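# Flip the upside-down carton and restack it bar code up

## Task

A carton resting on top of a stack has its bar code facing down. Flip it, then set it on top of a stack again with the bar code facing up, oriented the same way as the cartons beneath it and aligned with them. Release it so it stays put without the robot supporting it, then open the gripper and move the arms away.

## Robot and tools

Robot: two arms, left_arm and right_arm, each with six revolute joints plus a parallel gripper. Joint column order on every arm: waist, shoulder, elbow, wrist pitch, wrist yaw, wrist roll. Stated joint ranges in radians: waist -2.618 to 3.054, shoulder 0.000 to 3.142, elbow 0.000 to 3.142, wrist pitch -1.571 to 1.571, wrist yaw -1.571 to 1.571, wrist roll -2.094 to 2.094. Each real end may sit up to 0.036 rad off the stated one.

Frame: one scene frame for both arms. Origin on the tabletop midway between the arms, +z up, +x forward over the table, +y toward left_arm. The arm names do not refer to image sides. A gripper's fingers extend along its own +z and close along its own y. The reported end_effector_position is the point between the pads, roughly 1 cm short of the fingertips; it may be inaccurate, more so at long reach.

Tool execute_actions, argument actions: a list holding zero or one item. Empty list: just report the current state. An item with rows (and optional steps, 1 to 15, default 15) is a motion; an item with only steps (up to 300) is a wait. One control step is 1/30 s. Each row is used for one step; if there are fewer rows than steps, the final row repeats. Optional pictures (boolean) turns camera images on or off; they come by default. A rejected call does nothing to the robot.

Row layout: one flat list of 14 numbers covering both arms, every number in [-1, 1], always all 14 even if one arm is idle. Positions 1-6 are left_arm joint offsets (waist, shoulder, elbow, wrist pitch, wrist yaw, wrist roll), position 7 is left_arm gripper opening; positions 8-13 and 14 are the same for right_arm.

Joint numbers are offsets, not poses. They are measured from the joint angles printed in the latest result that lists Joint positions, not from the previous row. Before any such result exists in the scene, and for later calls within a single reply, they are measured from where the arm stands when the action begins. Scale: 1.0 equals 1.202 rad for waist, 1.258 shoulder, 1.238 elbow, 2.073 wrist pitch, 2.022 wrist yaw and wrist roll. A request pushing a joint more than 0.036 rad beyond its range end is refused; one beyond the real end is clipped there, and the result may say "joint sent to its limit" (possibly about an earlier motion still running). Absence of that line does not prove more travel exists.

Gripper opening is absolute, not an offset: +1 fully open, -1 closed. Between the extremes the fingers go to where grip_measured would read the commanded value. To hold something, command about 0.03 below the current grip_measured; a smaller gap holds more gently. In this task each pad's squeeze is capped at roughly 13 to 25 N, so grasps are weak; grip near the centre of mass and move gently. Readings may be off by about 1 mm per gripper.

Motion limits: each joint's target can lead its measured angle by at most 0.202 (waist), 0.258 (shoulder), 0.238 (elbow), 0.573 (wrist pitch), 0.522 (yaw, roll) rad per step, and targets are shrunk so the hand never aims more than 70 mm from where it is. Big moves therefore take several calls.

Sagging: sending all zeros re-aims at the reference angles, and an arm can drift down. To hold an arm, in a reply's first call send the offsets back to the desired angles, zeros in later calls, and increase the aim if a joint keeps falling short.



Result lines: per-arm state with end_effector_position (metres) and end_effector_quat_wxyz; Joint positions and Joint velocities per arm (rad, rad/s, then pad gap in m, 0.094 m fully open); grip_measured on the command scale; HELD marks steps where your row was partly not sent; "joint command not followed" means the clearance check altered joint targets; MOTOR HOT warns from 75 °C; OVER-TEMPERATURE FAULT reports an arm stopped (90 °C) or limp and falling (100 °C). Avoid long loaded holds.

Tool zoom_image: camera is cam_head_left or cam_head_right (both 504x504, wide-angle with strong radial distortion); region [x0, y0, x1, y1] in pixels from the top-left, at most 504 by 504. Returns a magnified view of that camera's newest image.

Tool finished_scene: argument scene, the number of the current scene. Irreversible; the result tells whether the goal holds and gives the next task. Replying without any tool call ends everything.

Avoid: knocking or placing anything off the table, dropping or slamming the carton, hard pushes, arms colliding with each other or pressing on each other. Occasional external tugs on held items or pushes on loose items may happen. Finish with the carton resting on its own, gripper open, arms withdrawn.

Each tool is called after "Emit:" as name(argument=value, ...) on one line, values as JSON.

## Session

Emit:
execute_actions(actions=[])

Scene clock: 0.00 s of 4500.00 s.
left_arm: end_effector_position=(+0.4747, +0.1018, +0.1316) grip_measured=+1.000 end_effector_quat_wxyz=(+0.716, +0.145, +0.683, -0.001) | right_arm: end_effector_position=(+0.3388, -0.4802, +0.2116) grip_measured=+1.000 end_effector_quat_wxyz=(+0.505, +0.397, +0.577, +0.504)
Joint positions: left_arm=[-0.601  2.137  0.869  1.295 -0.493  0.22   0.094] | right_arm=[-0.948  1.511  0.489  1.077 -1.234  1.44   0.094]
Joint velocities: left_arm=[-0.002  0.027 -0.012  0.037 -0.037  0.022  0.   ] | right_arm=[-0.002 -0.002  0.017  0.007  0.022 -0.051  0.   ]
Motor temperatures (°C, as the motors report them): left_arm=[22 22 25 24 23 23] | right_arm=[23 21 22 23 21 25]

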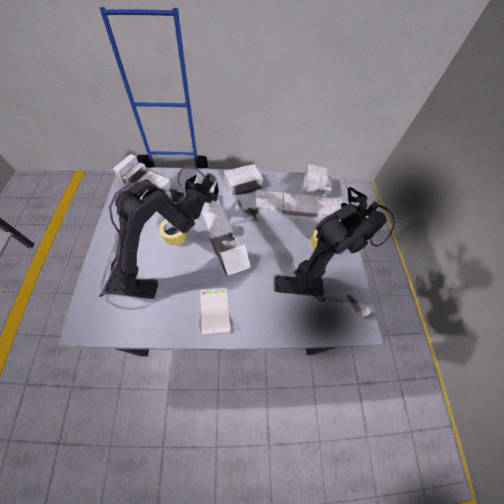

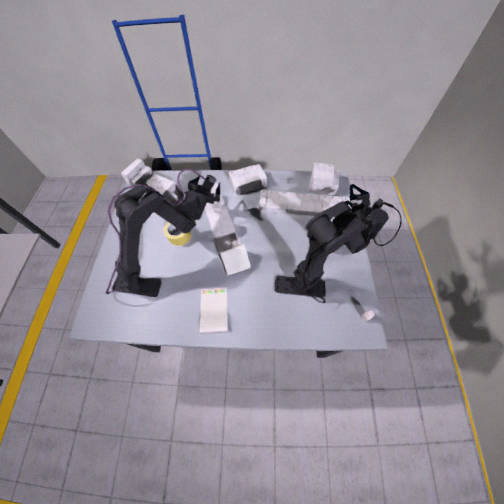

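Emit:
zoom_image(camera="cam_head_left", region=[90, 140, 400, 340])

Emit:
zoom_image(camera="cam_head_right", region=[90, 140, 400, 340])

Region (90, 140, 400, 340) of cam_head_left's 504x504 image, scaled by 1.626, with more detail than that image has; it fills the top 325 rows of this view, and the rest is white.

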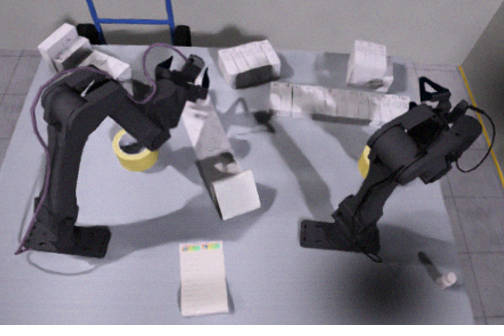

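Region (90, 140, 400, 340) of cam_head_right's 504x504 image, scaled by 1.626, with more detail than that image has; it fills the top 325 rows of this view, and the rest is white.

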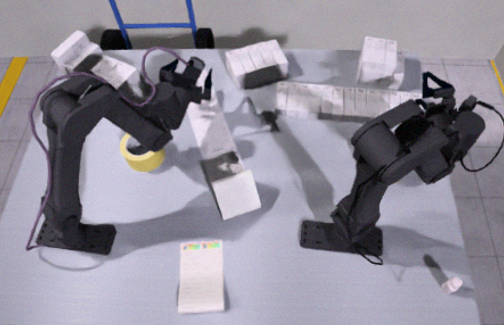

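Emit:
execute_actions(actions=[{"rows":[[0,-0.9,0,-0.3,0.244,-0.109,1,0,-0.5,0.2,-0.3,0.61,-0.712,1]]}], pictures=false)

Emit:
execute_actions(actions=[{"steps":60}], pictures=false)

Emit:
execute_actions(actions=[{"rows":[[1,0,0,-0.3,0,0,1,0,0,0,-0.2,0,0,1]]}], pictures=false)

Emit:
execute_actions(actions=[{"steps":60}])

Emit:
zoom_image(camera="cam_head_left", region=[100, 140, 280, 290])

Emit:
zoom_image(camera="cam_head_left", region=[215, 150, 375, 260])

Scene clock: 3.03 s of 4500.00 s.
left_arm: end_effector_position=(+0.3577, +0.1022, +0.3973) grip_measured=+1.000 end_effector_quat_wxyz=(+0.761, +0.197, +0.564, -0.252) | right_arm: end_effector_position=(+0.2208, -0.5555, +0.4590) grip_measured=+1.000 end_effector_quat_wxyz=(+0.794, +0.266, +0.461, -0.293)
Joint positions: left_arm=[-0.598  1.277  0.857  0.711 -0.044  0.028  0.094] | right_arm=[-0.945  0.86   0.747  0.568 -0.156  0.245  0.094]
Joint velocities: left_arm=[ 0.007 -1.521 -0.022 -0.154  0.11  -0.066  0.   ] | right_arm=[-0.012  0.11   0.007 -0.564  1.018 -1.516  0.   ]
Motor temperatures (°C, as the motors report them): left_arm=[22 23 25 25 23 23] | right_arm=[23 22 23 24 21 25]
Steps of this call (steps 1 to 76: nothing new was sent; steps 77 to 91: all 15 steps of this action). Readings (joint positions):
77: left_arm=[-0.598 2.106 0.867 1.219 -0.431 0.187] | right_arm=[-0.946 1.488 0.505 1.009 -1.193 1.388]
78: left_arm=[-0.596 2.049 0.861 1.075 -0.345 0.153] | right_arm=[-0.945 1.449 0.537 0.907 -1.124 1.320]
80: left_arm=[-0.597 1.918 0.857 0.884 -0.219 0.104] | right_arm=[-0.945 1.344 0.615 0.772 -0.976 1.180]
84: left_arm=[-0.598 1.665 0.857 0.769 -0.110 0.058] | right_arm=[-0.945 1.071 0.705 0.625 -0.648 0.861]
91: the state above

Scene clock: 5.03 s of 4500.00 s.
left_arm: end_effector_position=(+0.2858, +0.1536, +0.4921) grip_measured=+1.000 end_effector_quat_wxyz=(+0.817, +0.170, +0.465, -0.295) | right_arm: end_effector_position=(+0.2069, -0.5819, +0.4350) grip_measured=+1.000 end_effector_quat_wxyz=(+0.713, +0.284, +0.497, -0.405)
Joint positions: left_arm=[-0.598  0.997  0.857  0.673 -0.004  0.007  0.094] | right_arm=[-0.945  0.877  0.747  0.483 -0.014  0.007  0.094]
Joint velocities: left_arm=[-0.002 -0.007 -0.007  0.051  0.037  0.037  0.   ] | right_arm=[-0.027 -0.012 -0.017 -0.007 -0.007 -0.007  0.   ]
Motor temperatures (°C, as the motors report them): left_arm=[22 23 25 25 23 23] | right_arm=[23 22 23 24 21 25]
Steps of this call (steps 1 to 30: the robot went on to your last target; steps 31 to 60: nothing new was sent). Readings (joint positions):
1: left_arm=[-0.598 1.225 0.857 0.706 -0.040 0.026] | right_arm=[-0.945 0.865 0.747 0.550 -0.126 0.198]
2: left_arm=[-0.598 1.172 0.857 0.703 -0.035 0.024] | right_arm=[-0.945 0.869 0.747 0.535 -0.103 0.159]
4: left_arm=[-0.598 1.073 0.857 0.697 -0.024 0.018] | right_arm=[-0.945 0.876 0.747 0.511 -0.070 0.104]
8: left_arm=[-0.598 0.990 0.857 0.724 -0.012 0.010] | right_arm=[-0.945 0.877 0.747 0.491 -0.036 0.046]
60: the state above
All arms were judged still, so your last target was given up. Only a new action makes them travel on or press farther. Fingers that are still opening or closing keep moving.

Scene clock: 5.53 s of 4500.00 s.
left_arm: end_effector_position=(+0.3908, +0.4472, +0.3496) grip_measured=+1.000 end_effector_quat_wxyz=(+0.679, -0.068, +0.727, +0.071) | right_arm: end_effector_position=(+0.2144, -0.5949, +0.3459) grip_measured=+1.000 end_effector_quat_wxyz=(+0.610, +0.356, +0.619, -0.345)
Joint positions: left_arm=[0.301 0.993 0.858 0.068 0.001 0.01  0.094] | right_arm=[-0.945  0.877  0.752  0.107 -0.014  0.007  0.094]
Joint velocities: left_arm=[ 2.083 -0.007  0.017 -0.227 -0.037 -0.037  0.   ] | right_arm=[-0.017  0.002 -0.002 -0.095 -0.066  0.037  0.   ]
Motor temperatures (°C, as the motors report them): left_arm=[22 23 25 26 23 23] | right_arm=[23 21 23 24 21 25]
Steps of this call (steps 1 to 15: all 15 steps of this action). Readings (joint positions):
1: left_arm=[-0.580 0.996 0.858 0.640 0.008 0.008] | right_arm=[-0.945 0.876 0.750 0.444 -0.014 0.007]
2: left_arm=[-0.542 0.993 0.858 0.586 0.013 0.008] | right_arm=[-0.945 0.874 0.752 0.386 -0.014 0.007]
4: left_arm=[-0.449 0.993 0.858 0.455 0.013 0.009] | right_arm=[-0.945 0.876 0.752 0.276 -0.014 0.007]
8: left_arm=[-0.211 0.993 0.858 0.225 0.014 0.010] | right_arm=[-0.945 0.877 0.752 0.158 -0.014 0.007]
15: the state above

Scene clock: 7.53 s of 4500.00 s.
left_arm: end_effector_position=(+0.3500, +0.5557, +0.3435) grip_measured=+1.000 end_effector_quat_wxyz=(+0.651, -0.184, +0.716, +0.175) | right_arm: end_effector_position=(+0.2143, -0.5948, +0.3434) grip_measured=+1.000 end_effector_quat_wxyz=(+0.607, +0.357, +0.622, -0.343)
Joint positions: left_arm=[ 0.606  0.993  0.858  0.043 -0.012  0.009  0.094] | right_arm=[-0.945  0.877  0.752  0.097 -0.014  0.007  0.094]
Joint velocities: left_arm=[-0.017  0.012  0.007  0.022 -0.11  -0.022  0.   ] | right_arm=[ 0.007 -0.007 -0.017 -0.037 -0.007  0.007  0.   ]
Motor temperatures (°C, as the motors report them): left_arm=[22 23 26 26 23 23] | right_arm=[23 21 23 25 21 25]
Steps of this call (steps 1 to 30: the robot went on to your last target; steps 31 to 60: nothing new was sent). Readings (joint positions):
1: left_arm=[0.375 0.993 0.858 0.061 0.000 0.010] | right_arm=[-0.945 0.877 0.752 0.104 -0.014 0.007]
2: left_arm=[0.448 0.993 0.858 0.056 -0.000 0.010] | right_arm=[-0.945 0.877 0.752 0.102 -0.014 0.007]
4: left_arm=[0.565 0.993 0.858 0.049 -0.015 0.010] | right_arm=[-0.945 0.877 0.752 0.100 -0.014 0.007]
8: left_arm=[0.606 0.993 0.858 0.045 -0.021 0.009] | right_arm=[-0.945 0.877 0.752 0.098 -0.014 0.007]
60: the state above
All arms were judged still, so your last target was given up. Only a new action makes them travel on or press farther. Fingers that are still opening or closing keep moving.

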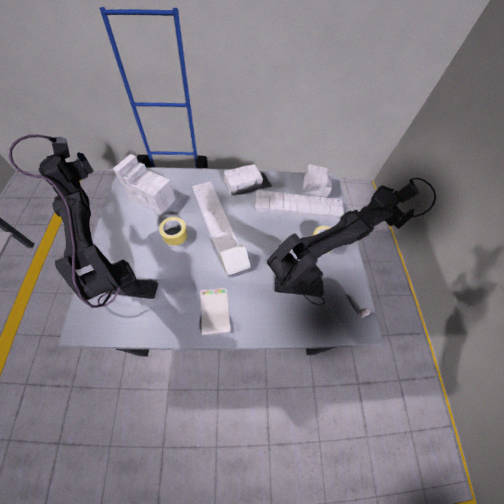

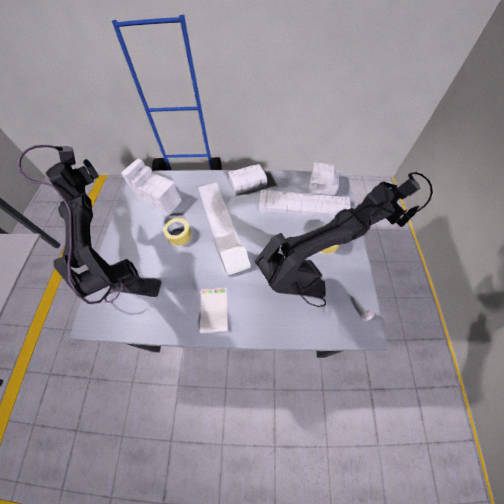

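Region (100, 140, 280, 290) of cam_head_left's 504x504 image, scaled by 2.800, with more detail than that image has.

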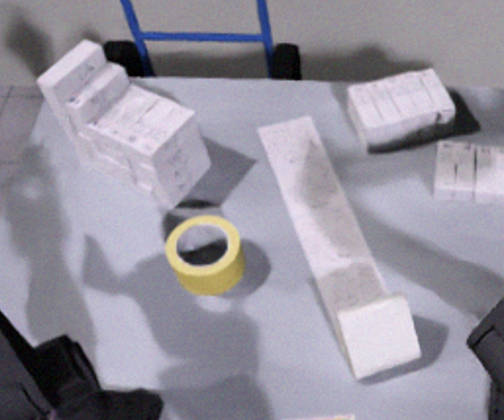

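Region (215, 150, 375, 260) of cam_head_left's 504x504 image, scaled by 3.150, with more detail than that image has; it fills the top 346 rows of this view, and the rest is white.

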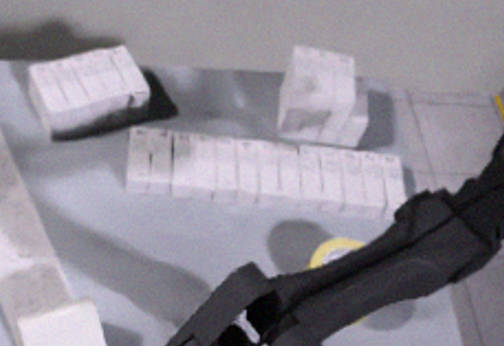

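Emit:
zoom_image(camera="cam_head_left", region=[105, 148, 185, 218])

Emit:
zoom_image(camera="cam_head_left", region=[185, 175, 265, 285])

Emit:
zoom_image(camera="cam_head_right", region=[185, 175, 265, 285])

Emit:
zoom_image(camera="cam_head_left", region=[280, 155, 350, 220])

Emit:
zoom_image(camera="cam_head_left", region=[218, 155, 288, 220])

Emit:
zoom_image(camera="cam_head_right", region=[110, 148, 190, 218])

Region (105, 148, 185, 218) of cam_head_left's 504x504 image, scaled by 6.300, with more detail than that image has; it fills the top 441 rows of this view, and the rest is white.

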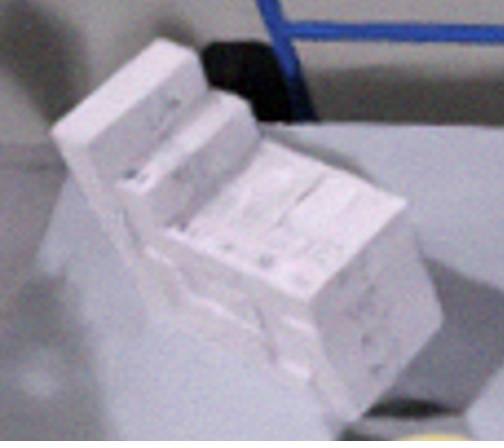

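Region (185, 175, 265, 285) of cam_head_left's 504x504 image, scaled by 4.582, with more detail than that image has; it fills the left 367 columns of this view, and the rest is white.

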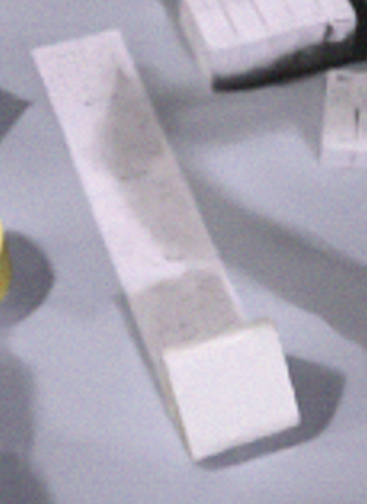

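Region (185, 175, 265, 285) of cam_head_right's 504x504 image, scaled by 4.582, with more detail than that image has; it fills the left 367 columns of this view, and the rest is white.

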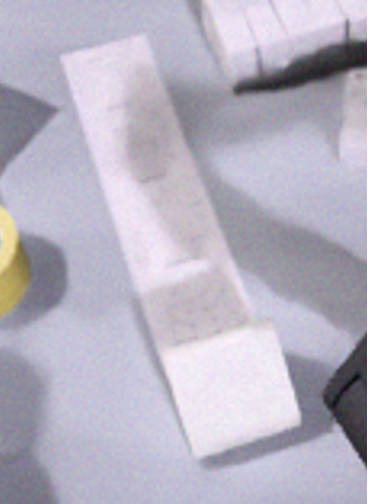

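Region (280, 155, 350, 220) of cam_head_left's 504x504 image, scaled by 7.200, with more detail than that image has; it fills the top 468 rows of this view, and the rest is white.

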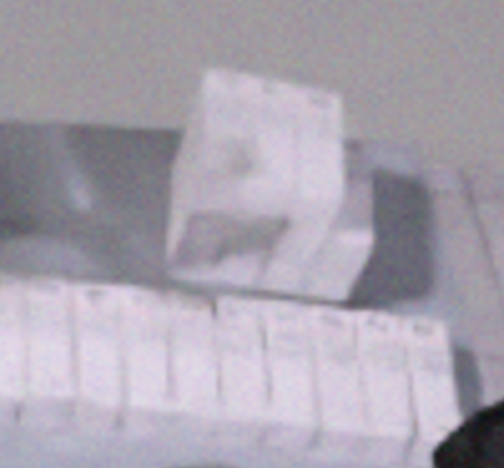

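Region (218, 155, 288, 220) of cam_head_left's 504x504 image, scaled by 7.200, with more detail than that image has; it fills the top 468 rows of this view, and the rest is white.

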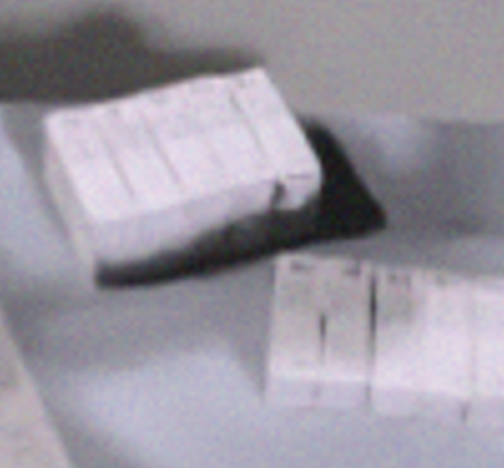

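Region (110, 148, 190, 218) of cam_head_right's 504x504 image, scaled by 6.300, with more detail than that image has; it fills the top 441 rows of this view, and the rest is white.

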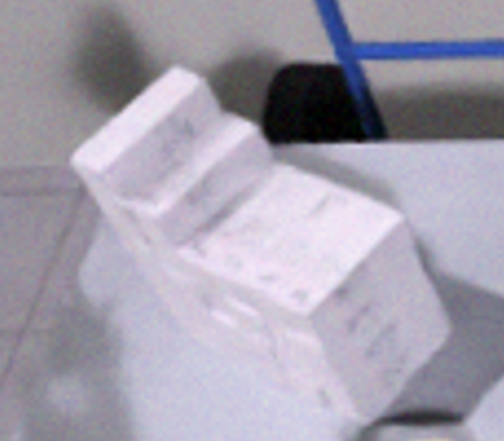

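Emit:
execute_actions(actions=[{"rows":[[0.186,0.45,0.183,0.487,0.644,0,1,0,0,0,0,0,0,1]]}], pictures=false)

Emit:
execute_actions(actions=[{"steps":25}], pictures=false)

Emit:
execute_actions(actions=[{"rows":[[0,0.455,0,0,0,0,0.4,0,0,0,0,0,0,1]]}], pictures=false)

Emit:
execute_actions(actions=[{"steps":25}])

Emit:
zoom_image(camera="cam_head_left", region=[50, 130, 190, 250])

Emit:
zoom_image(camera="cam_head_right", region=[50, 130, 190, 250])

Scene clock: 16.93 s of 4500.00 s.
left_arm: end_effector_position=(+0.4308, +0.5201, +0.3677) grip_measured=+1.000 end_effector_quat_wxyz=(+0.763, +0.259, +0.592, -0.024) | right_arm: end_effector_position=(+0.2143, -0.5948, +0.3434) grip_measured=+1.000 end_effector_quat_wxyz=(+0.607, +0.357, +0.622, -0.343)
Joint positions: left_arm=[0.831 1.597 1.069 0.932 1.14  0.011 0.094] | right_arm=[-0.945  0.877  0.752  0.097 -0.014  0.007  0.094]
Joint velocities: left_arm=[-0.007 -0.139  0.007  0.652  1.062  0.066  0.   ] | right_arm=[-0.002 -0.002  0.007 -0.095 -0.007  0.037  0.   ]
Motor temperatures (°C, as the motors report them): left_arm=[22 22 26 28 23 23] | right_arm=[23 21 24 26 21 25]
Steps of this call (steps 1 to 90: nothing new was sent; then 5.90 s passed at rest; steps 91 to 105: all 15 steps of this action). Readings (joint positions):
91: left_arm=[0.624 1.008 0.867 0.063 0.035 0.010] | right_arm=[-0.945 0.877 0.752 0.097 -0.014 0.007]
92: left_arm=[0.658 1.049 0.894 0.112 0.100 0.011] | right_arm=[-0.945 0.877 0.752 0.097 -0.014 0.007]
94: left_arm=[0.741 1.172 0.968 0.267 0.256 0.011] | right_arm=[-0.945 0.877 0.752 0.097 -0.014 0.007]
98: left_arm=[0.829 1.482 1.079 0.718 0.627 0.010] | right_arm=[-0.945 0.877 0.752 0.097 -0.014 0.007]
105: the state above

Scene clock: 17.77 s of 4500.00 s.
left_arm: end_effector_position=(+0.4129, +0.4912, +0.3726) grip_measured=+1.000 end_effector_quat_wxyz=(+0.752, +0.349, +0.558, -0.034) | right_arm: end_effector_position=(+0.2143, -0.5948, +0.3434) grip_measured=+1.000 end_effector_quat_wxyz=(+0.607, +0.357, +0.622, -0.343)
Joint positions: left_arm=[0.831 1.585 1.069 1.035 1.298 0.013 0.094] | right_arm=[-0.945  0.877  0.752  0.097 -0.014  0.007  0.094]
Joint velocities: left_arm=[-0.007 -0.012 -0.027 -0.037 -0.022 -0.022  0.   ] | right_arm=[-0.007 -0.012 -0.022 -0.081  0.007  0.007  0.   ]
Motor temperatures (°C, as the motors report them): left_arm=[22 23 27 28 23 23] | right_arm=[23 21 25 27 21 25]
Steps of this call (steps 1 to 25: the robot went on to your last target). Readings (joint positions):
1: left_arm=[0.831 1.593 1.069 0.954 1.173 0.012] | right_arm=[-0.945 0.877 0.752 0.097 -0.014 0.007]
2: left_arm=[0.831 1.589 1.069 0.973 1.199 0.012] | right_arm=[-0.945 0.877 0.752 0.097 -0.014 0.007]
4: left_arm=[0.831 1.585 1.069 1.000 1.236 0.012] | right_arm=[-0.945 0.877 0.752 0.097 -0.014 0.007]
8: left_arm=[0.831 1.585 1.069 1.022 1.274 0.013] | right_arm=[-0.945 0.877 0.752 0.097 -0.014 0.007]
25: the state above

Scene clock: 18.27 s of 4500.00 s.
left_arm: end_effector_position=(+0.4727, +0.5447, +0.1138) grip_measured=+0.401 end_effector_quat_wxyz=(+0.651, +0.157, +0.704, -0.237) | right_arm: end_effector_position=(+0.2143, -0.5948, +0.3434) grip_measured=+1.000 end_effector_quat_wxyz=(+0.607, +0.357, +0.622, -0.343)
Joint positions: left_arm=[0.831 2.207 1.057 0.998 1.293 0.016 0.066] | right_arm=[-0.945  0.877  0.752  0.097 -0.014  0.007  0.094]
Joint velocities: left_arm=[ 0.002  0.027 -0.076 -0.212  0.037  0.037 -0.   ] | right_arm=[-0.027  0.002 -0.002  0.037  0.007 -0.037  0.   ]
Motor temperatures (°C, as the motors report them): left_arm=[22 23 27 28 23 23] | right_arm=[23 21 25 27 21 25]
Steps of this call (steps 1 to 15: all 15 steps of this action). Readings (joint positions):
1: left_arm=[0.831 1.601 1.070 1.046 1.302 0.013] | right_arm=[-0.945 0.877 0.752 0.097 -0.014 0.007]
2: left_arm=[0.831 1.628 1.075 1.065 1.304 0.015] | right_arm=[-0.945 0.877 0.752 0.097 -0.014 0.007]
4: left_arm=[0.831 1.715 1.075 1.073 1.304 0.015] | right_arm=[-0.945 0.877 0.752 0.097 -0.014 0.007]
8: left_arm=[0.831 1.940 1.075 1.068 1.303 0.016] | right_arm=[-0.945 0.877 0.752 0.097 -0.014 0.007]
15: the state above

Scene clock: 19.10 s of 4500.00 s.
left_arm: end_effector_position=(+0.4727, +0.5448, +0.1229) grip_measured=+0.401 end_effector_quat_wxyz=(+0.657, +0.166, +0.699, -0.227) | right_arm: end_effector_position=(+0.2143, -0.5948, +0.3434) grip_measured=+1.000 end_effector_quat_wxyz=(+0.607, +0.357, +0.622, -0.343)
Joint positions: left_arm=[0.831 2.189 1.056 1.012 1.292 0.016 0.066] | right_arm=[-0.945  0.877  0.752  0.097 -0.014  0.007  0.094]
Joint velocities: left_arm=[-0.002 -0.002  0.007 -0.022  0.007  0.007  0.001] | right_arm=[-0.002 -0.007  0.002 -0.051 -0.022 -0.007  0.   ]
Motor temperatures (°C, as the motors report them): left_arm=[22 23 27 28 23 23] | right_arm=[23 21 25 27 21 25]
Steps of this call (steps 1 to 25: the robot went on to your last target). Readings (joint positions):
1: left_arm=[0.831 2.207 1.056 0.996 1.293 0.016] | right_arm=[-0.945 0.877 0.752 0.097 -0.014 0.007]
2: left_arm=[0.831 2.204 1.056 0.999 1.292 0.016] | right_arm=[-0.945 0.877 0.752 0.097 -0.014 0.007]
4: left_arm=[0.831 2.194 1.056 1.004 1.292 0.016] | right_arm=[-0.945 0.877 0.752 0.097 -0.014 0.007]
8: left_arm=[0.831 2.189 1.056 1.012 1.292 0.016] | right_arm=[-0.945 0.877 0.752 0.097 -0.014 0.007]
25: the state above

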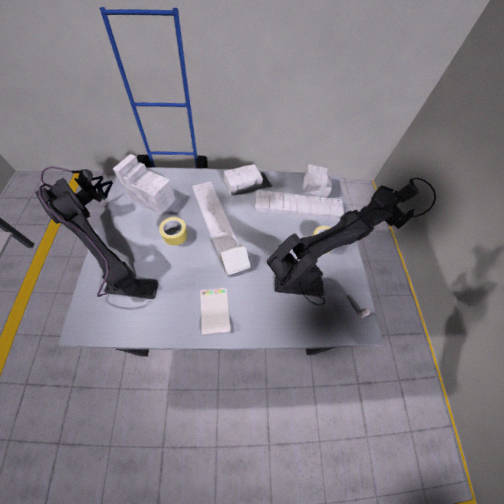

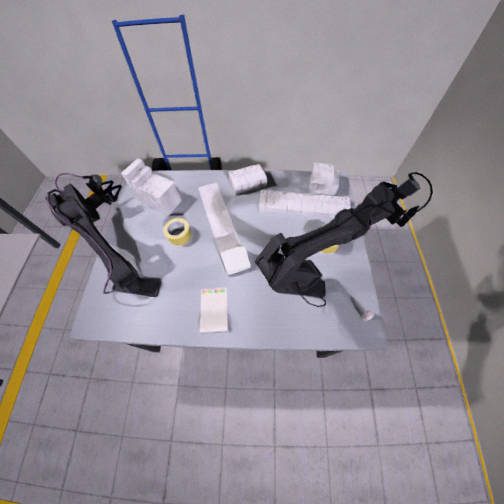

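Region (50, 130, 190, 250) of cam_head_left's 504x504 image, scaled by 3.600, with more detail than that image has; it fills the top 432 rows of this view, and the rest is white.

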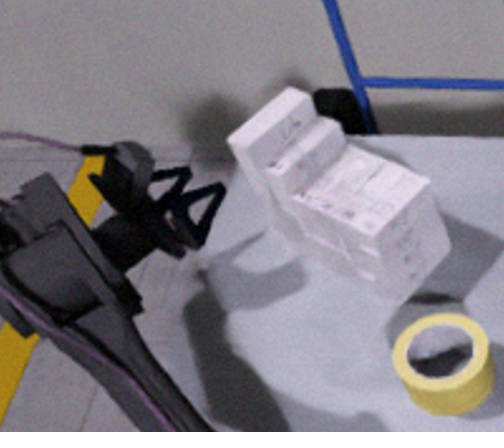

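Region (50, 130, 190, 250) of cam_head_right's 504x504 image, scaled by 3.600, with more detail than that image has; it fills the top 432 rows of this view, and the rest is white.

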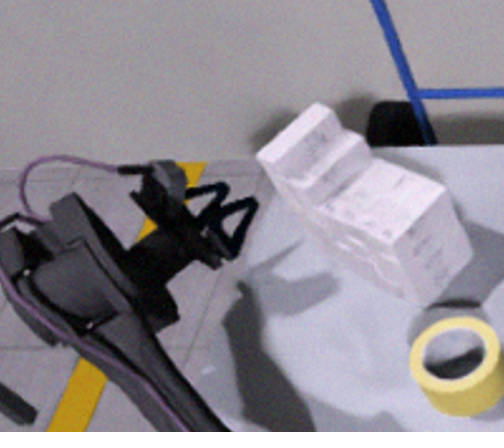

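Emit:
execute_actions(actions=[{"rows":[[0,-0.1,0,0,0,0,0.4,0,0,0,0,0,0,1],[0,-0.1,0,0,0,0,0.4,0,0,0,0,0,0,1],[0,-0.15,0,0,0,0,0.4,0,0,0,0,0,0,1],[0,-0.2,-0.02,-0.03,0,0,0.4,0,0,0,0,0,0,1],[0,-0.29,-0.04,-0.07,0,0,0.4,0,0,0,0,0,0,1]]}], pictures=false)

Emit:
execute_actions(actions=[{"rows":[[-0.146,-0.02,0.01,0.01,-0.088,0,0.4,0,0,0,0,0,0,1]]}], pictures=false)

Emit:
execute_actions(actions=[{"steps":10}])

Emit:
zoom_image(camera="cam_head_left", region=[70, 130, 190, 230])

Emit:
zoom_image(camera="cam_head_right", region=[70, 130, 190, 230])

Scene clock: 22.70 s of 4500.00 s.
left_arm: end_effector_position=(+0.4488, +0.5234, +0.2540) grip_measured=+0.401 end_effector_quat_wxyz=(+0.699, +0.234, +0.657, -0.160) | right_arm: end_effector_position=(+0.2143, -0.5948, +0.3434) grip_measured=+1.000 end_effector_quat_wxyz=(+0.607, +0.357, +0.622, -0.343)
Joint positions: left_arm=[0.831 1.818 1.023 0.899 1.294 0.017 0.066] | right_arm=[-0.945  0.877  0.752  0.097 -0.014  0.007  0.094]
Joint velocities: left_arm=[-0.017  0.081  0.002 -0.271  0.037  0.051  0.001] | right_arm=[-0.002 -0.017  0.017 -0.066  0.022 -0.066  0.   ]
Motor temperatures (°C, as the motors report them): left_arm=[22 25 27 28 23 23] | right_arm=[23 21 25 28 21 25]
Steps of this call (steps 1 to 15: the robot went on to your last target; steps 16 to 90: nothing new was sent; then 0.10 s passed at rest; steps 91 to 105: all 15 steps of this action). Readings (joint positions):
91: left_arm=[0.831 2.180 1.055 1.006 1.291 0.016] | right_arm=[-0.945 0.877 0.752 0.097 -0.014 0.007]
92: left_arm=[0.831 2.165 1.052 0.996 1.290 0.016] | right_arm=[-0.945 0.877 0.752 0.097 -0.014 0.007]
94: left_arm=[0.831 2.104 1.048 0.974 1.287 0.016] | right_arm=[-0.945 0.877 0.752 0.097 -0.014 0.007]
98: left_arm=[0.831 1.891 1.023 0.915 1.286 0.016] | right_arm=[-0.945 0.877 0.752 0.097 -0.014 0.007]
105: the state above

Scene clock: 23.20 s of 4500.00 s.
left_arm: end_effector_position=(+0.4867, +0.4672, +0.2567) grip_measured=+0.401 end_effector_quat_wxyz=(+0.702, +0.237, +0.649, -0.170) | right_arm: end_effector_position=(+0.2143, -0.5948, +0.3434) grip_measured=+1.000 end_effector_quat_wxyz=(+0.607, +0.357, +0.622, -0.343)
Joint positions: left_arm=[0.65  1.819 1.023 0.9   1.131 0.018 0.066] | right_arm=[-0.945  0.877  0.752  0.097 -0.014  0.007  0.094]
Joint velocities: left_arm=[-0.007 -0.012 -0.012 -0.037 -0.066 -0.037  0.001] | right_arm=[ 0.002  0.007 -0.002 -0.037 -0.007  0.007  0.   ]
Motor temperatures (°C, as the motors report them): left_arm=[22 25 27 28 23 23] | right_arm=[23 21 25 28 21 25]
Steps of this call (steps 1 to 15: all 15 steps of this action). Readings (joint positions):
1: left_arm=[0.815 1.819 1.023 0.896 1.268 0.017] | right_arm=[-0.945 0.877 0.752 0.097 -0.014 0.007]
2: left_arm=[0.785 1.819 1.023 0.896 1.229 0.017] | right_arm=[-0.945 0.877 0.752 0.097 -0.014 0.007]
4: left_arm=[0.700 1.819 1.023 0.899 1.188 0.017] | right_arm=[-0.945 0.877 0.752 0.097 -0.014 0.007]
8: left_arm=[0.632 1.819 1.023 0.900 1.162 0.018] | right_arm=[-0.945 0.877 0.752 0.097 -0.014 0.007]
15: the state above

Scene clock: 23.53 s of 4500.00 s.
left_arm: end_effector_position=(+0.4873, +0.4680, +0.2568) grip_measured=+0.401 end_effector_quat_wxyz=(+0.703, +0.235, +0.650, -0.168) | right_arm: end_effector_position=(+0.2143, -0.5948, +0.3434) grip_measured=+1.000 end_effector_quat_wxyz=(+0.607, +0.357, +0.622, -0.343)
Joint positions: left_arm=[0.65  1.819 1.023 0.9   1.126 0.018 0.066] | right_arm=[-0.945  0.877  0.752  0.097 -0.014  0.007  0.094]
Joint velocities: left_arm=[-0.002  0.002 -0.002 -0.037  0.095  0.022  0.   ] | right_arm=[ 0.002 -0.012  0.002 -0.007  0.051 -0.051  0.   ]
Motor temperatures (°C, as the motors report them): left_arm=[22 25 27 28 23 23] | right_arm=[23 21 25 28 21 25]
Steps of this call (steps 1 to 10: the robot went on to your last target). Readings (joint positions):
1: left_arm=[0.650 1.819 1.023 0.900 1.130 0.018] | right_arm=[-0.945 0.877 0.752 0.097 -0.014 0.007]
2: left_arm=[0.650 1.819 1.023 0.900 1.129 0.018] | right_arm=[-0.945 0.877 0.752 0.097 -0.014 0.007]
4: left_arm=[0.650 1.819 1.023 0.900 1.128 0.018] | right_arm=[-0.945 0.877 0.752 0.097 -0.014 0.007]
8: left_arm=[0.650 1.819 1.023 0.900 1.126 0.018] | right_arm=[-0.945 0.877 0.752 0.097 -0.014 0.007]
10: the state above

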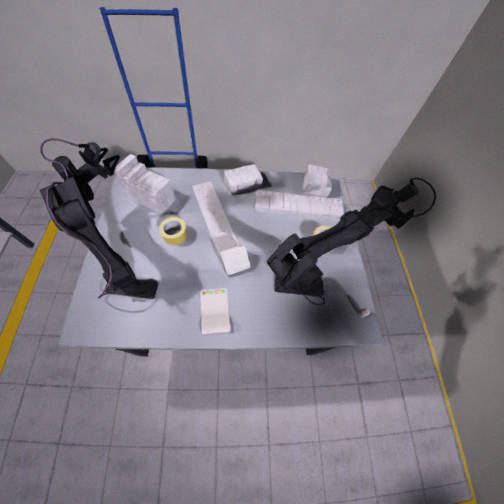

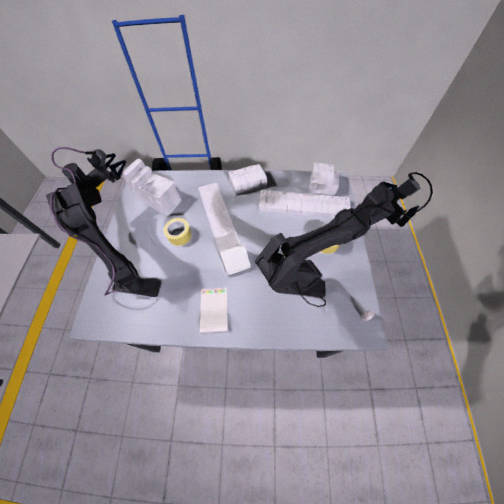

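Region (70, 130, 190, 230) of cam_head_left's 504x504 image, scaled by 4.200, with more detail than that image has.

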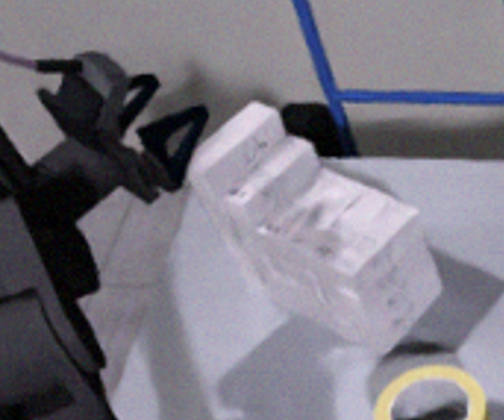

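Region (70, 130, 190, 230) of cam_head_right's 504x504 image, scaled by 4.200, with more detail than that image has.

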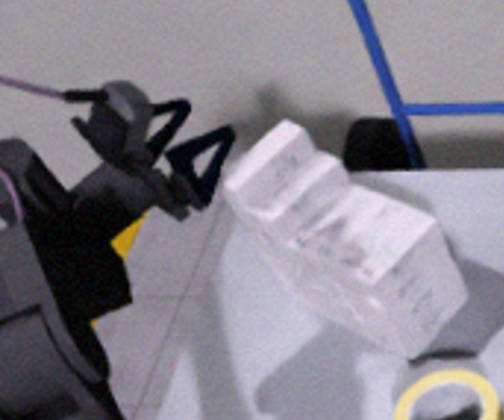

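Emit:
execute_actions(actions=[{"rows":[[0,0.03,0.045,0,0,0,0.6,0,0,0,0,0,0,1],[0,0.03,0.045,0,0,0,0.6,0,0,0,0,0,0,1],[0,0.05,0.045,0,0,0,0.6,0,0,0,0,0,0,1],[0,0.05,0.045,0,0,0,0.6,0,0,0,0,0,0,1],[0,0.07,0.045,0,0,0,0.6,0,0,0,0,0,0,1],[0,0.07,0.045,0,0,0,0.6,0,0,0,0,0,0,1],[0,0.095,0.045,0.01,0,0,0.6,0,0,0,0,0,0,1]]}])

Emit:
zoom_image(camera="cam_head_left", region=[70, 130, 190, 230])

Emit:
zoom_image(camera="cam_head_right", region=[70, 130, 190, 230])

Scene clock: 25.73 s of 4500.00 s.
left_arm: end_effector_position=(+0.5026, +0.4772, +0.2085) grip_measured=+0.599 end_effector_quat_wxyz=(+0.679, +0.209, +0.676, -0.196) | right_arm: end_effector_position=(+0.2143, -0.5948, +0.3434) grip_measured=+1.000 end_effector_quat_wxyz=(+0.607, +0.357, +0.622, -0.343)
Joint positions: left_arm=[0.65  1.95  1.047 0.903 1.128 0.018 0.075] | right_arm=[-0.945  0.877  0.752  0.097 -0.014  0.007  0.094]
Joint velocities: left_arm=[-0.012 -0.002 -0.027  0.051  0.066  0.007  0.   ] | right_arm=[ 0.007  0.002 -0.007  0.066  0.022 -0.081  0.   ]
Motor temperatures (°C, as the motors report them): left_arm=[22 25 27 28 23 23] | right_arm=[23 21 25 28 21 25]
Steps of this call (steps 1 to 15: the robot went on to your last target; steps 16 to 51: nothing new was sent; steps 52 to 66: all 15 steps of this action). Readings (joint positions):
52: left_arm=[0.650 1.823 1.026 0.900 1.127 0.018] | right_arm=[-0.945 0.877 0.752 0.097 -0.014 0.007]
53: left_arm=[0.650 1.830 1.034 0.900 1.128 0.018] | right_arm=[-0.945 0.877 0.752 0.097 -0.014 0.007]
55: left_arm=[0.650 1.852 1.045 0.901 1.128 0.018] | right_arm=[-0.945 0.877 0.752 0.097 -0.014 0.007]
59: left_arm=[0.650 1.911 1.047 0.903 1.128 0.018] | right_arm=[-0.945 0.877 0.752 0.097 -0.014 0.007]
66: the state above

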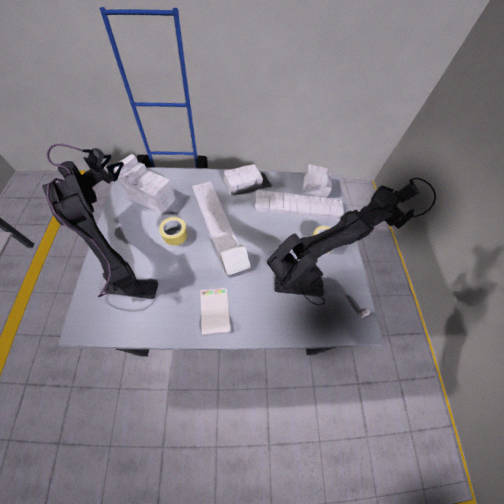

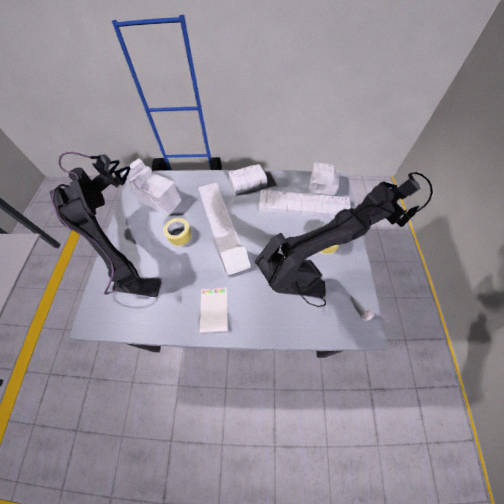

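Region (70, 130, 190, 230) of cam_head_left's 504x504 image, scaled by 4.200, with more detail than that image has.

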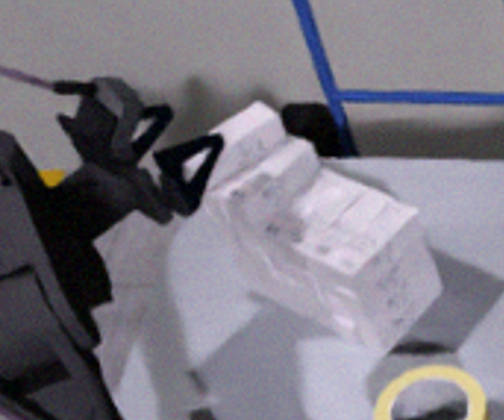

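Region (70, 130, 190, 230) of cam_head_right's 504x504 image, scaled by 4.200, with more detail than that image has.

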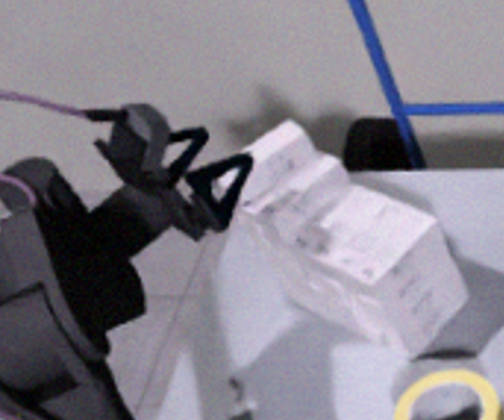

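Emit:
execute_actions(actions=[{"rows":[[-0.04,-0.03,0,0.02,-0.03,0,0.8,0,0,0,0,0,0,1],[-0.04,-0.03,0,0.02,-0.03,0,0.8,0,0,0,0,0,0,1],[-0.04,-0.03,-0.02,0.03,-0.03,0,0.8,0,0,0,0,0,0,1],[-0.04,-0.03,-0.02,0.04,-0.03,0,0.8,0,0,0,0,0,0,1],[-0.04,-0.02,-0.04,0.05,-0.03,0,0.8,0,0,0,0,0,0,1],[-0.04,-0.02,-0.06,0.06,-0.03,0,0.8,0,0,0,0,0,0,1],[-0.04,-0.01,-0.08,0.065,-0.03,0,0.8,0,0,0,0,0,0,1]]}])

Emit:
zoom_image(camera="cam_head_left", region=[70, 130, 190, 230])

Emit:
zoom_image(camera="cam_head_right", region=[70, 130, 190, 230])

Scene clock: 28.57 s of 4500.00 s.
left_arm: end_effector_position=(+0.4986, +0.4546, +0.1909) grip_measured=+0.799 end_effector_quat_wxyz=(+0.680, +0.208, +0.675, -0.194) | right_arm: end_effector_position=(+0.2143, -0.5948, +0.3434) grip_measured=+1.000 end_effector_quat_wxyz=(+0.607, +0.357, +0.622, -0.343)
Joint positions: left_arm=[0.603 1.95  0.953 0.999 1.077 0.018 0.084] | right_arm=[-0.945  0.877  0.752  0.097 -0.014  0.007  0.094]
Joint velocities: left_arm=[ 0.022 -0.017 -0.012  0.081  0.007 -0.051  0.001] | right_arm=[-0.007 -0.007  0.002 -0.022 -0.066  0.051  0.   ]
Motor temperatures (°C, as the motors report them): left_arm=[22 26 27 28 23 23] | right_arm=[23 21 25 29 21 25]
Steps of this call (steps 1 to 15: the robot went on to your last target; steps 16 to 70: nothing new was sent; steps 71 to 85: all 15 steps of this action). Readings (joint positions):
71: left_arm=[0.647 1.950 1.047 0.905 1.120 0.018] | right_arm=[-0.945 0.877 0.752 0.097 -0.014 0.007]
72: left_arm=[0.640 1.950 1.047 0.907 1.108 0.018] | right_arm=[-0.945 0.877 0.752 0.097 -0.014 0.007]
74: left_arm=[0.621 1.950 1.045 0.919 1.094 0.018] | right_arm=[-0.945 0.877 0.752 0.097 -0.014 0.007]
78: left_arm=[0.603 1.950 0.990 0.980 1.083 0.018] | right_arm=[-0.945 0.877 0.752 0.097 -0.014 0.007]
85: the state above

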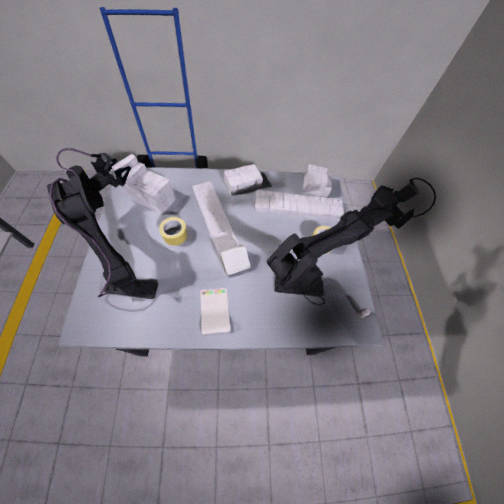

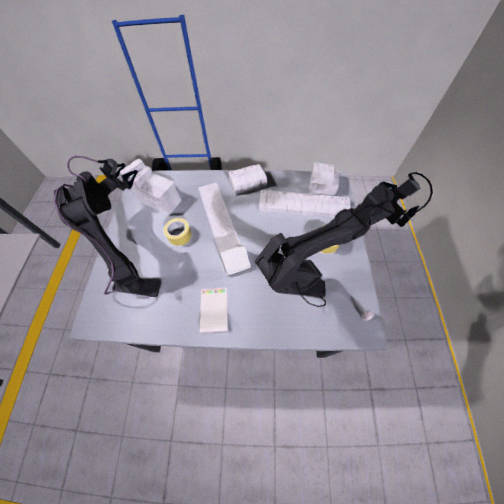

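Region (70, 130, 190, 230) of cam_head_left's 504x504 image, scaled by 4.200, with more detail than that image has.

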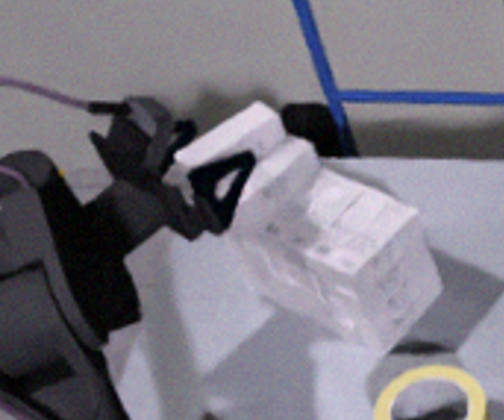

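Region (70, 130, 190, 230) of cam_head_right's 504x504 image, scaled by 4.200, with more detail than that image has.

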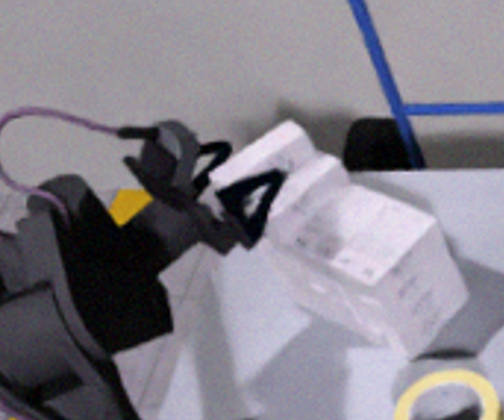

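Emit:
execute_actions(actions=[{"rows":[[0,0.01,-0.015,0.03,0,0,0.5,0,0,0,0,0,0,1],[0,0.01,-0.015,0.03,0,0,0.4,0,0,0,0,0,0,1],[0,0.01,-0.015,0.03,0,0,0.3,0,0,0,0,0,0,1],[0,0.01,-0.015,0.03,0,0,0.2,0,0,0,0,0,0,1],[0,0.01,-0.015,0.03,0,0,0.1,0,0,0,0,0,0,1],[0,0.01,-0.015,0.03,0,0,0,0,0,0,0,0,0,1],[0,0.01,-0.015,0.03,0,0,-0.1,0,0,0,0,0,0,1],[0,0.01,-0.015,0.03,0,0,-0.2,0,0,0,0,0,0,1],[0,0.01,-0.015,0.03,0,0,-0.3,0,0,0,0,0,0,1],[0,0.01,-0.015,0.03,0,0,-0.4,0,0,0,0,0,0,1],[0,0.01,-0.015,0.03,0,0,-0.5,0,0,0,0,0,0,1]]}], pictures=false)

Emit:
execute_actions(actions=[{"steps":10}])

Emit:
zoom_image(camera="cam_head_left", region=[70, 130, 190, 230])

Scene clock: 30.90 s of 4500.00 s.
left_arm: end_effector_position=(+0.4994, +0.4554, +0.1918) grip_measured=-0.319 end_effector_quat_wxyz=(+0.686, +0.213, +0.670, -0.188) | right_arm: end_effector_position=(+0.2143, -0.5948, +0.3434) grip_measured=+1.000 end_effector_quat_wxyz=(+0.607, +0.357, +0.622, -0.343)
Joint positions: left_arm=[0.603 1.96  0.953 1.031 1.074 0.018 0.032] | right_arm=[-0.945  0.877  0.752  0.097 -0.014  0.007  0.094]
Joint velocities: left_arm=[-0.012 -0.012  0.017 -0.037  0.037 -0.022  0.001] | right_arm=[ 0.002  0.002 -0.002 -0.007  0.007  0.051  0.   ]
Motor temperatures (°C, as the motors report them): left_arm=[22 26 27 28 23 23] | right_arm=[23 21 26 29 21 25]
Steps of this call (steps 1 to 30: the robot went on to your last target; steps 31 to 55: nothing new was sent; steps 56 to 70: all 15 steps of this action). Readings (joint positions):
56: left_arm=[0.603 1.951 0.953 1.014 1.074 0.018] | right_arm=[-0.945 0.877 0.752 0.097 -0.014 0.007]
57: left_arm=[0.603 1.953 0.953 1.019 1.074 0.018] | right_arm=[-0.945 0.877 0.752 0.097 -0.014 0.007]
59: left_arm=[0.603 1.956 0.953 1.025 1.074 0.018] | right_arm=[-0.945 0.877 0.752 0.097 -0.014 0.007]
63: left_arm=[0.603 1.959 0.953 1.030 1.074 0.018] | right_arm=[-0.945 0.877 0.752 0.097 -0.014 0.007]
70: the state above

Scene clock: 31.23 s of 4500.00 s.
left_arm: end_effector_position=(+0.4994, +0.4554, +0.1918) grip_measured=-0.319 end_effector_quat_wxyz=(+0.686, +0.213, +0.670, -0.188) | right_arm: end_effector_position=(+0.2143, -0.5948, +0.3434) grip_measured=+1.000 end_effector_quat_wxyz=(+0.607, +0.357, +0.622, -0.343)
Joint positions: left_arm=[0.603 1.96  0.953 1.031 1.074 0.018 0.032] | right_arm=[-0.945  0.877  0.752  0.097 -0.014  0.007  0.094]
Joint velocities: left_arm=[-0.012 -0.002 -0.002 -0.007  0.007 -0.051 -0.001] | right_arm=[-0.002 -0.012 -0.002 -0.051  0.007  0.007  0.   ]
Motor temperatures (°C, as the motors report them): left_arm=[22 26 27 28 23 23] | right_arm=[23 21 26 29 21 25]
Steps of this call (steps 1 to 10: the robot went on to your last target). Readings (joint positions):
1: left_arm=[0.603 1.960 0.953 1.031 1.074 0.018] | right_arm=[-0.945 0.877 0.752 0.097 -0.014 0.007]
2: left_arm=[0.603 1.960 0.953 1.031 1.074 0.018] | right_arm=[-0.945 0.877 0.752 0.097 -0.014 0.007]
4: left_arm=[0.603 1.960 0.953 1.031 1.074 0.018] | right_arm=[-0.945 0.877 0.752 0.097 -0.014 0.007]
8: left_arm=[0.603 1.960 0.953 1.031 1.074 0.018] | right_arm=[-0.945 0.877 0.752 0.097 -0.014 0.007]
10: the state above

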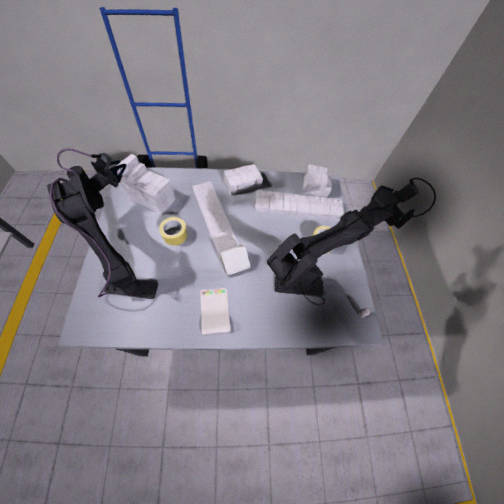

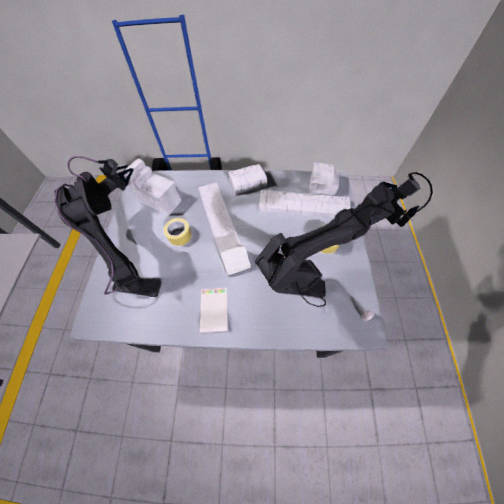

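Region (70, 130, 190, 230) of cam_head_left's 504x504 image, scaled by 4.200, with more detail than that image has.

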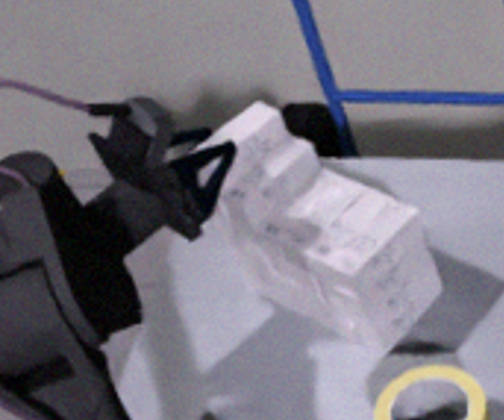

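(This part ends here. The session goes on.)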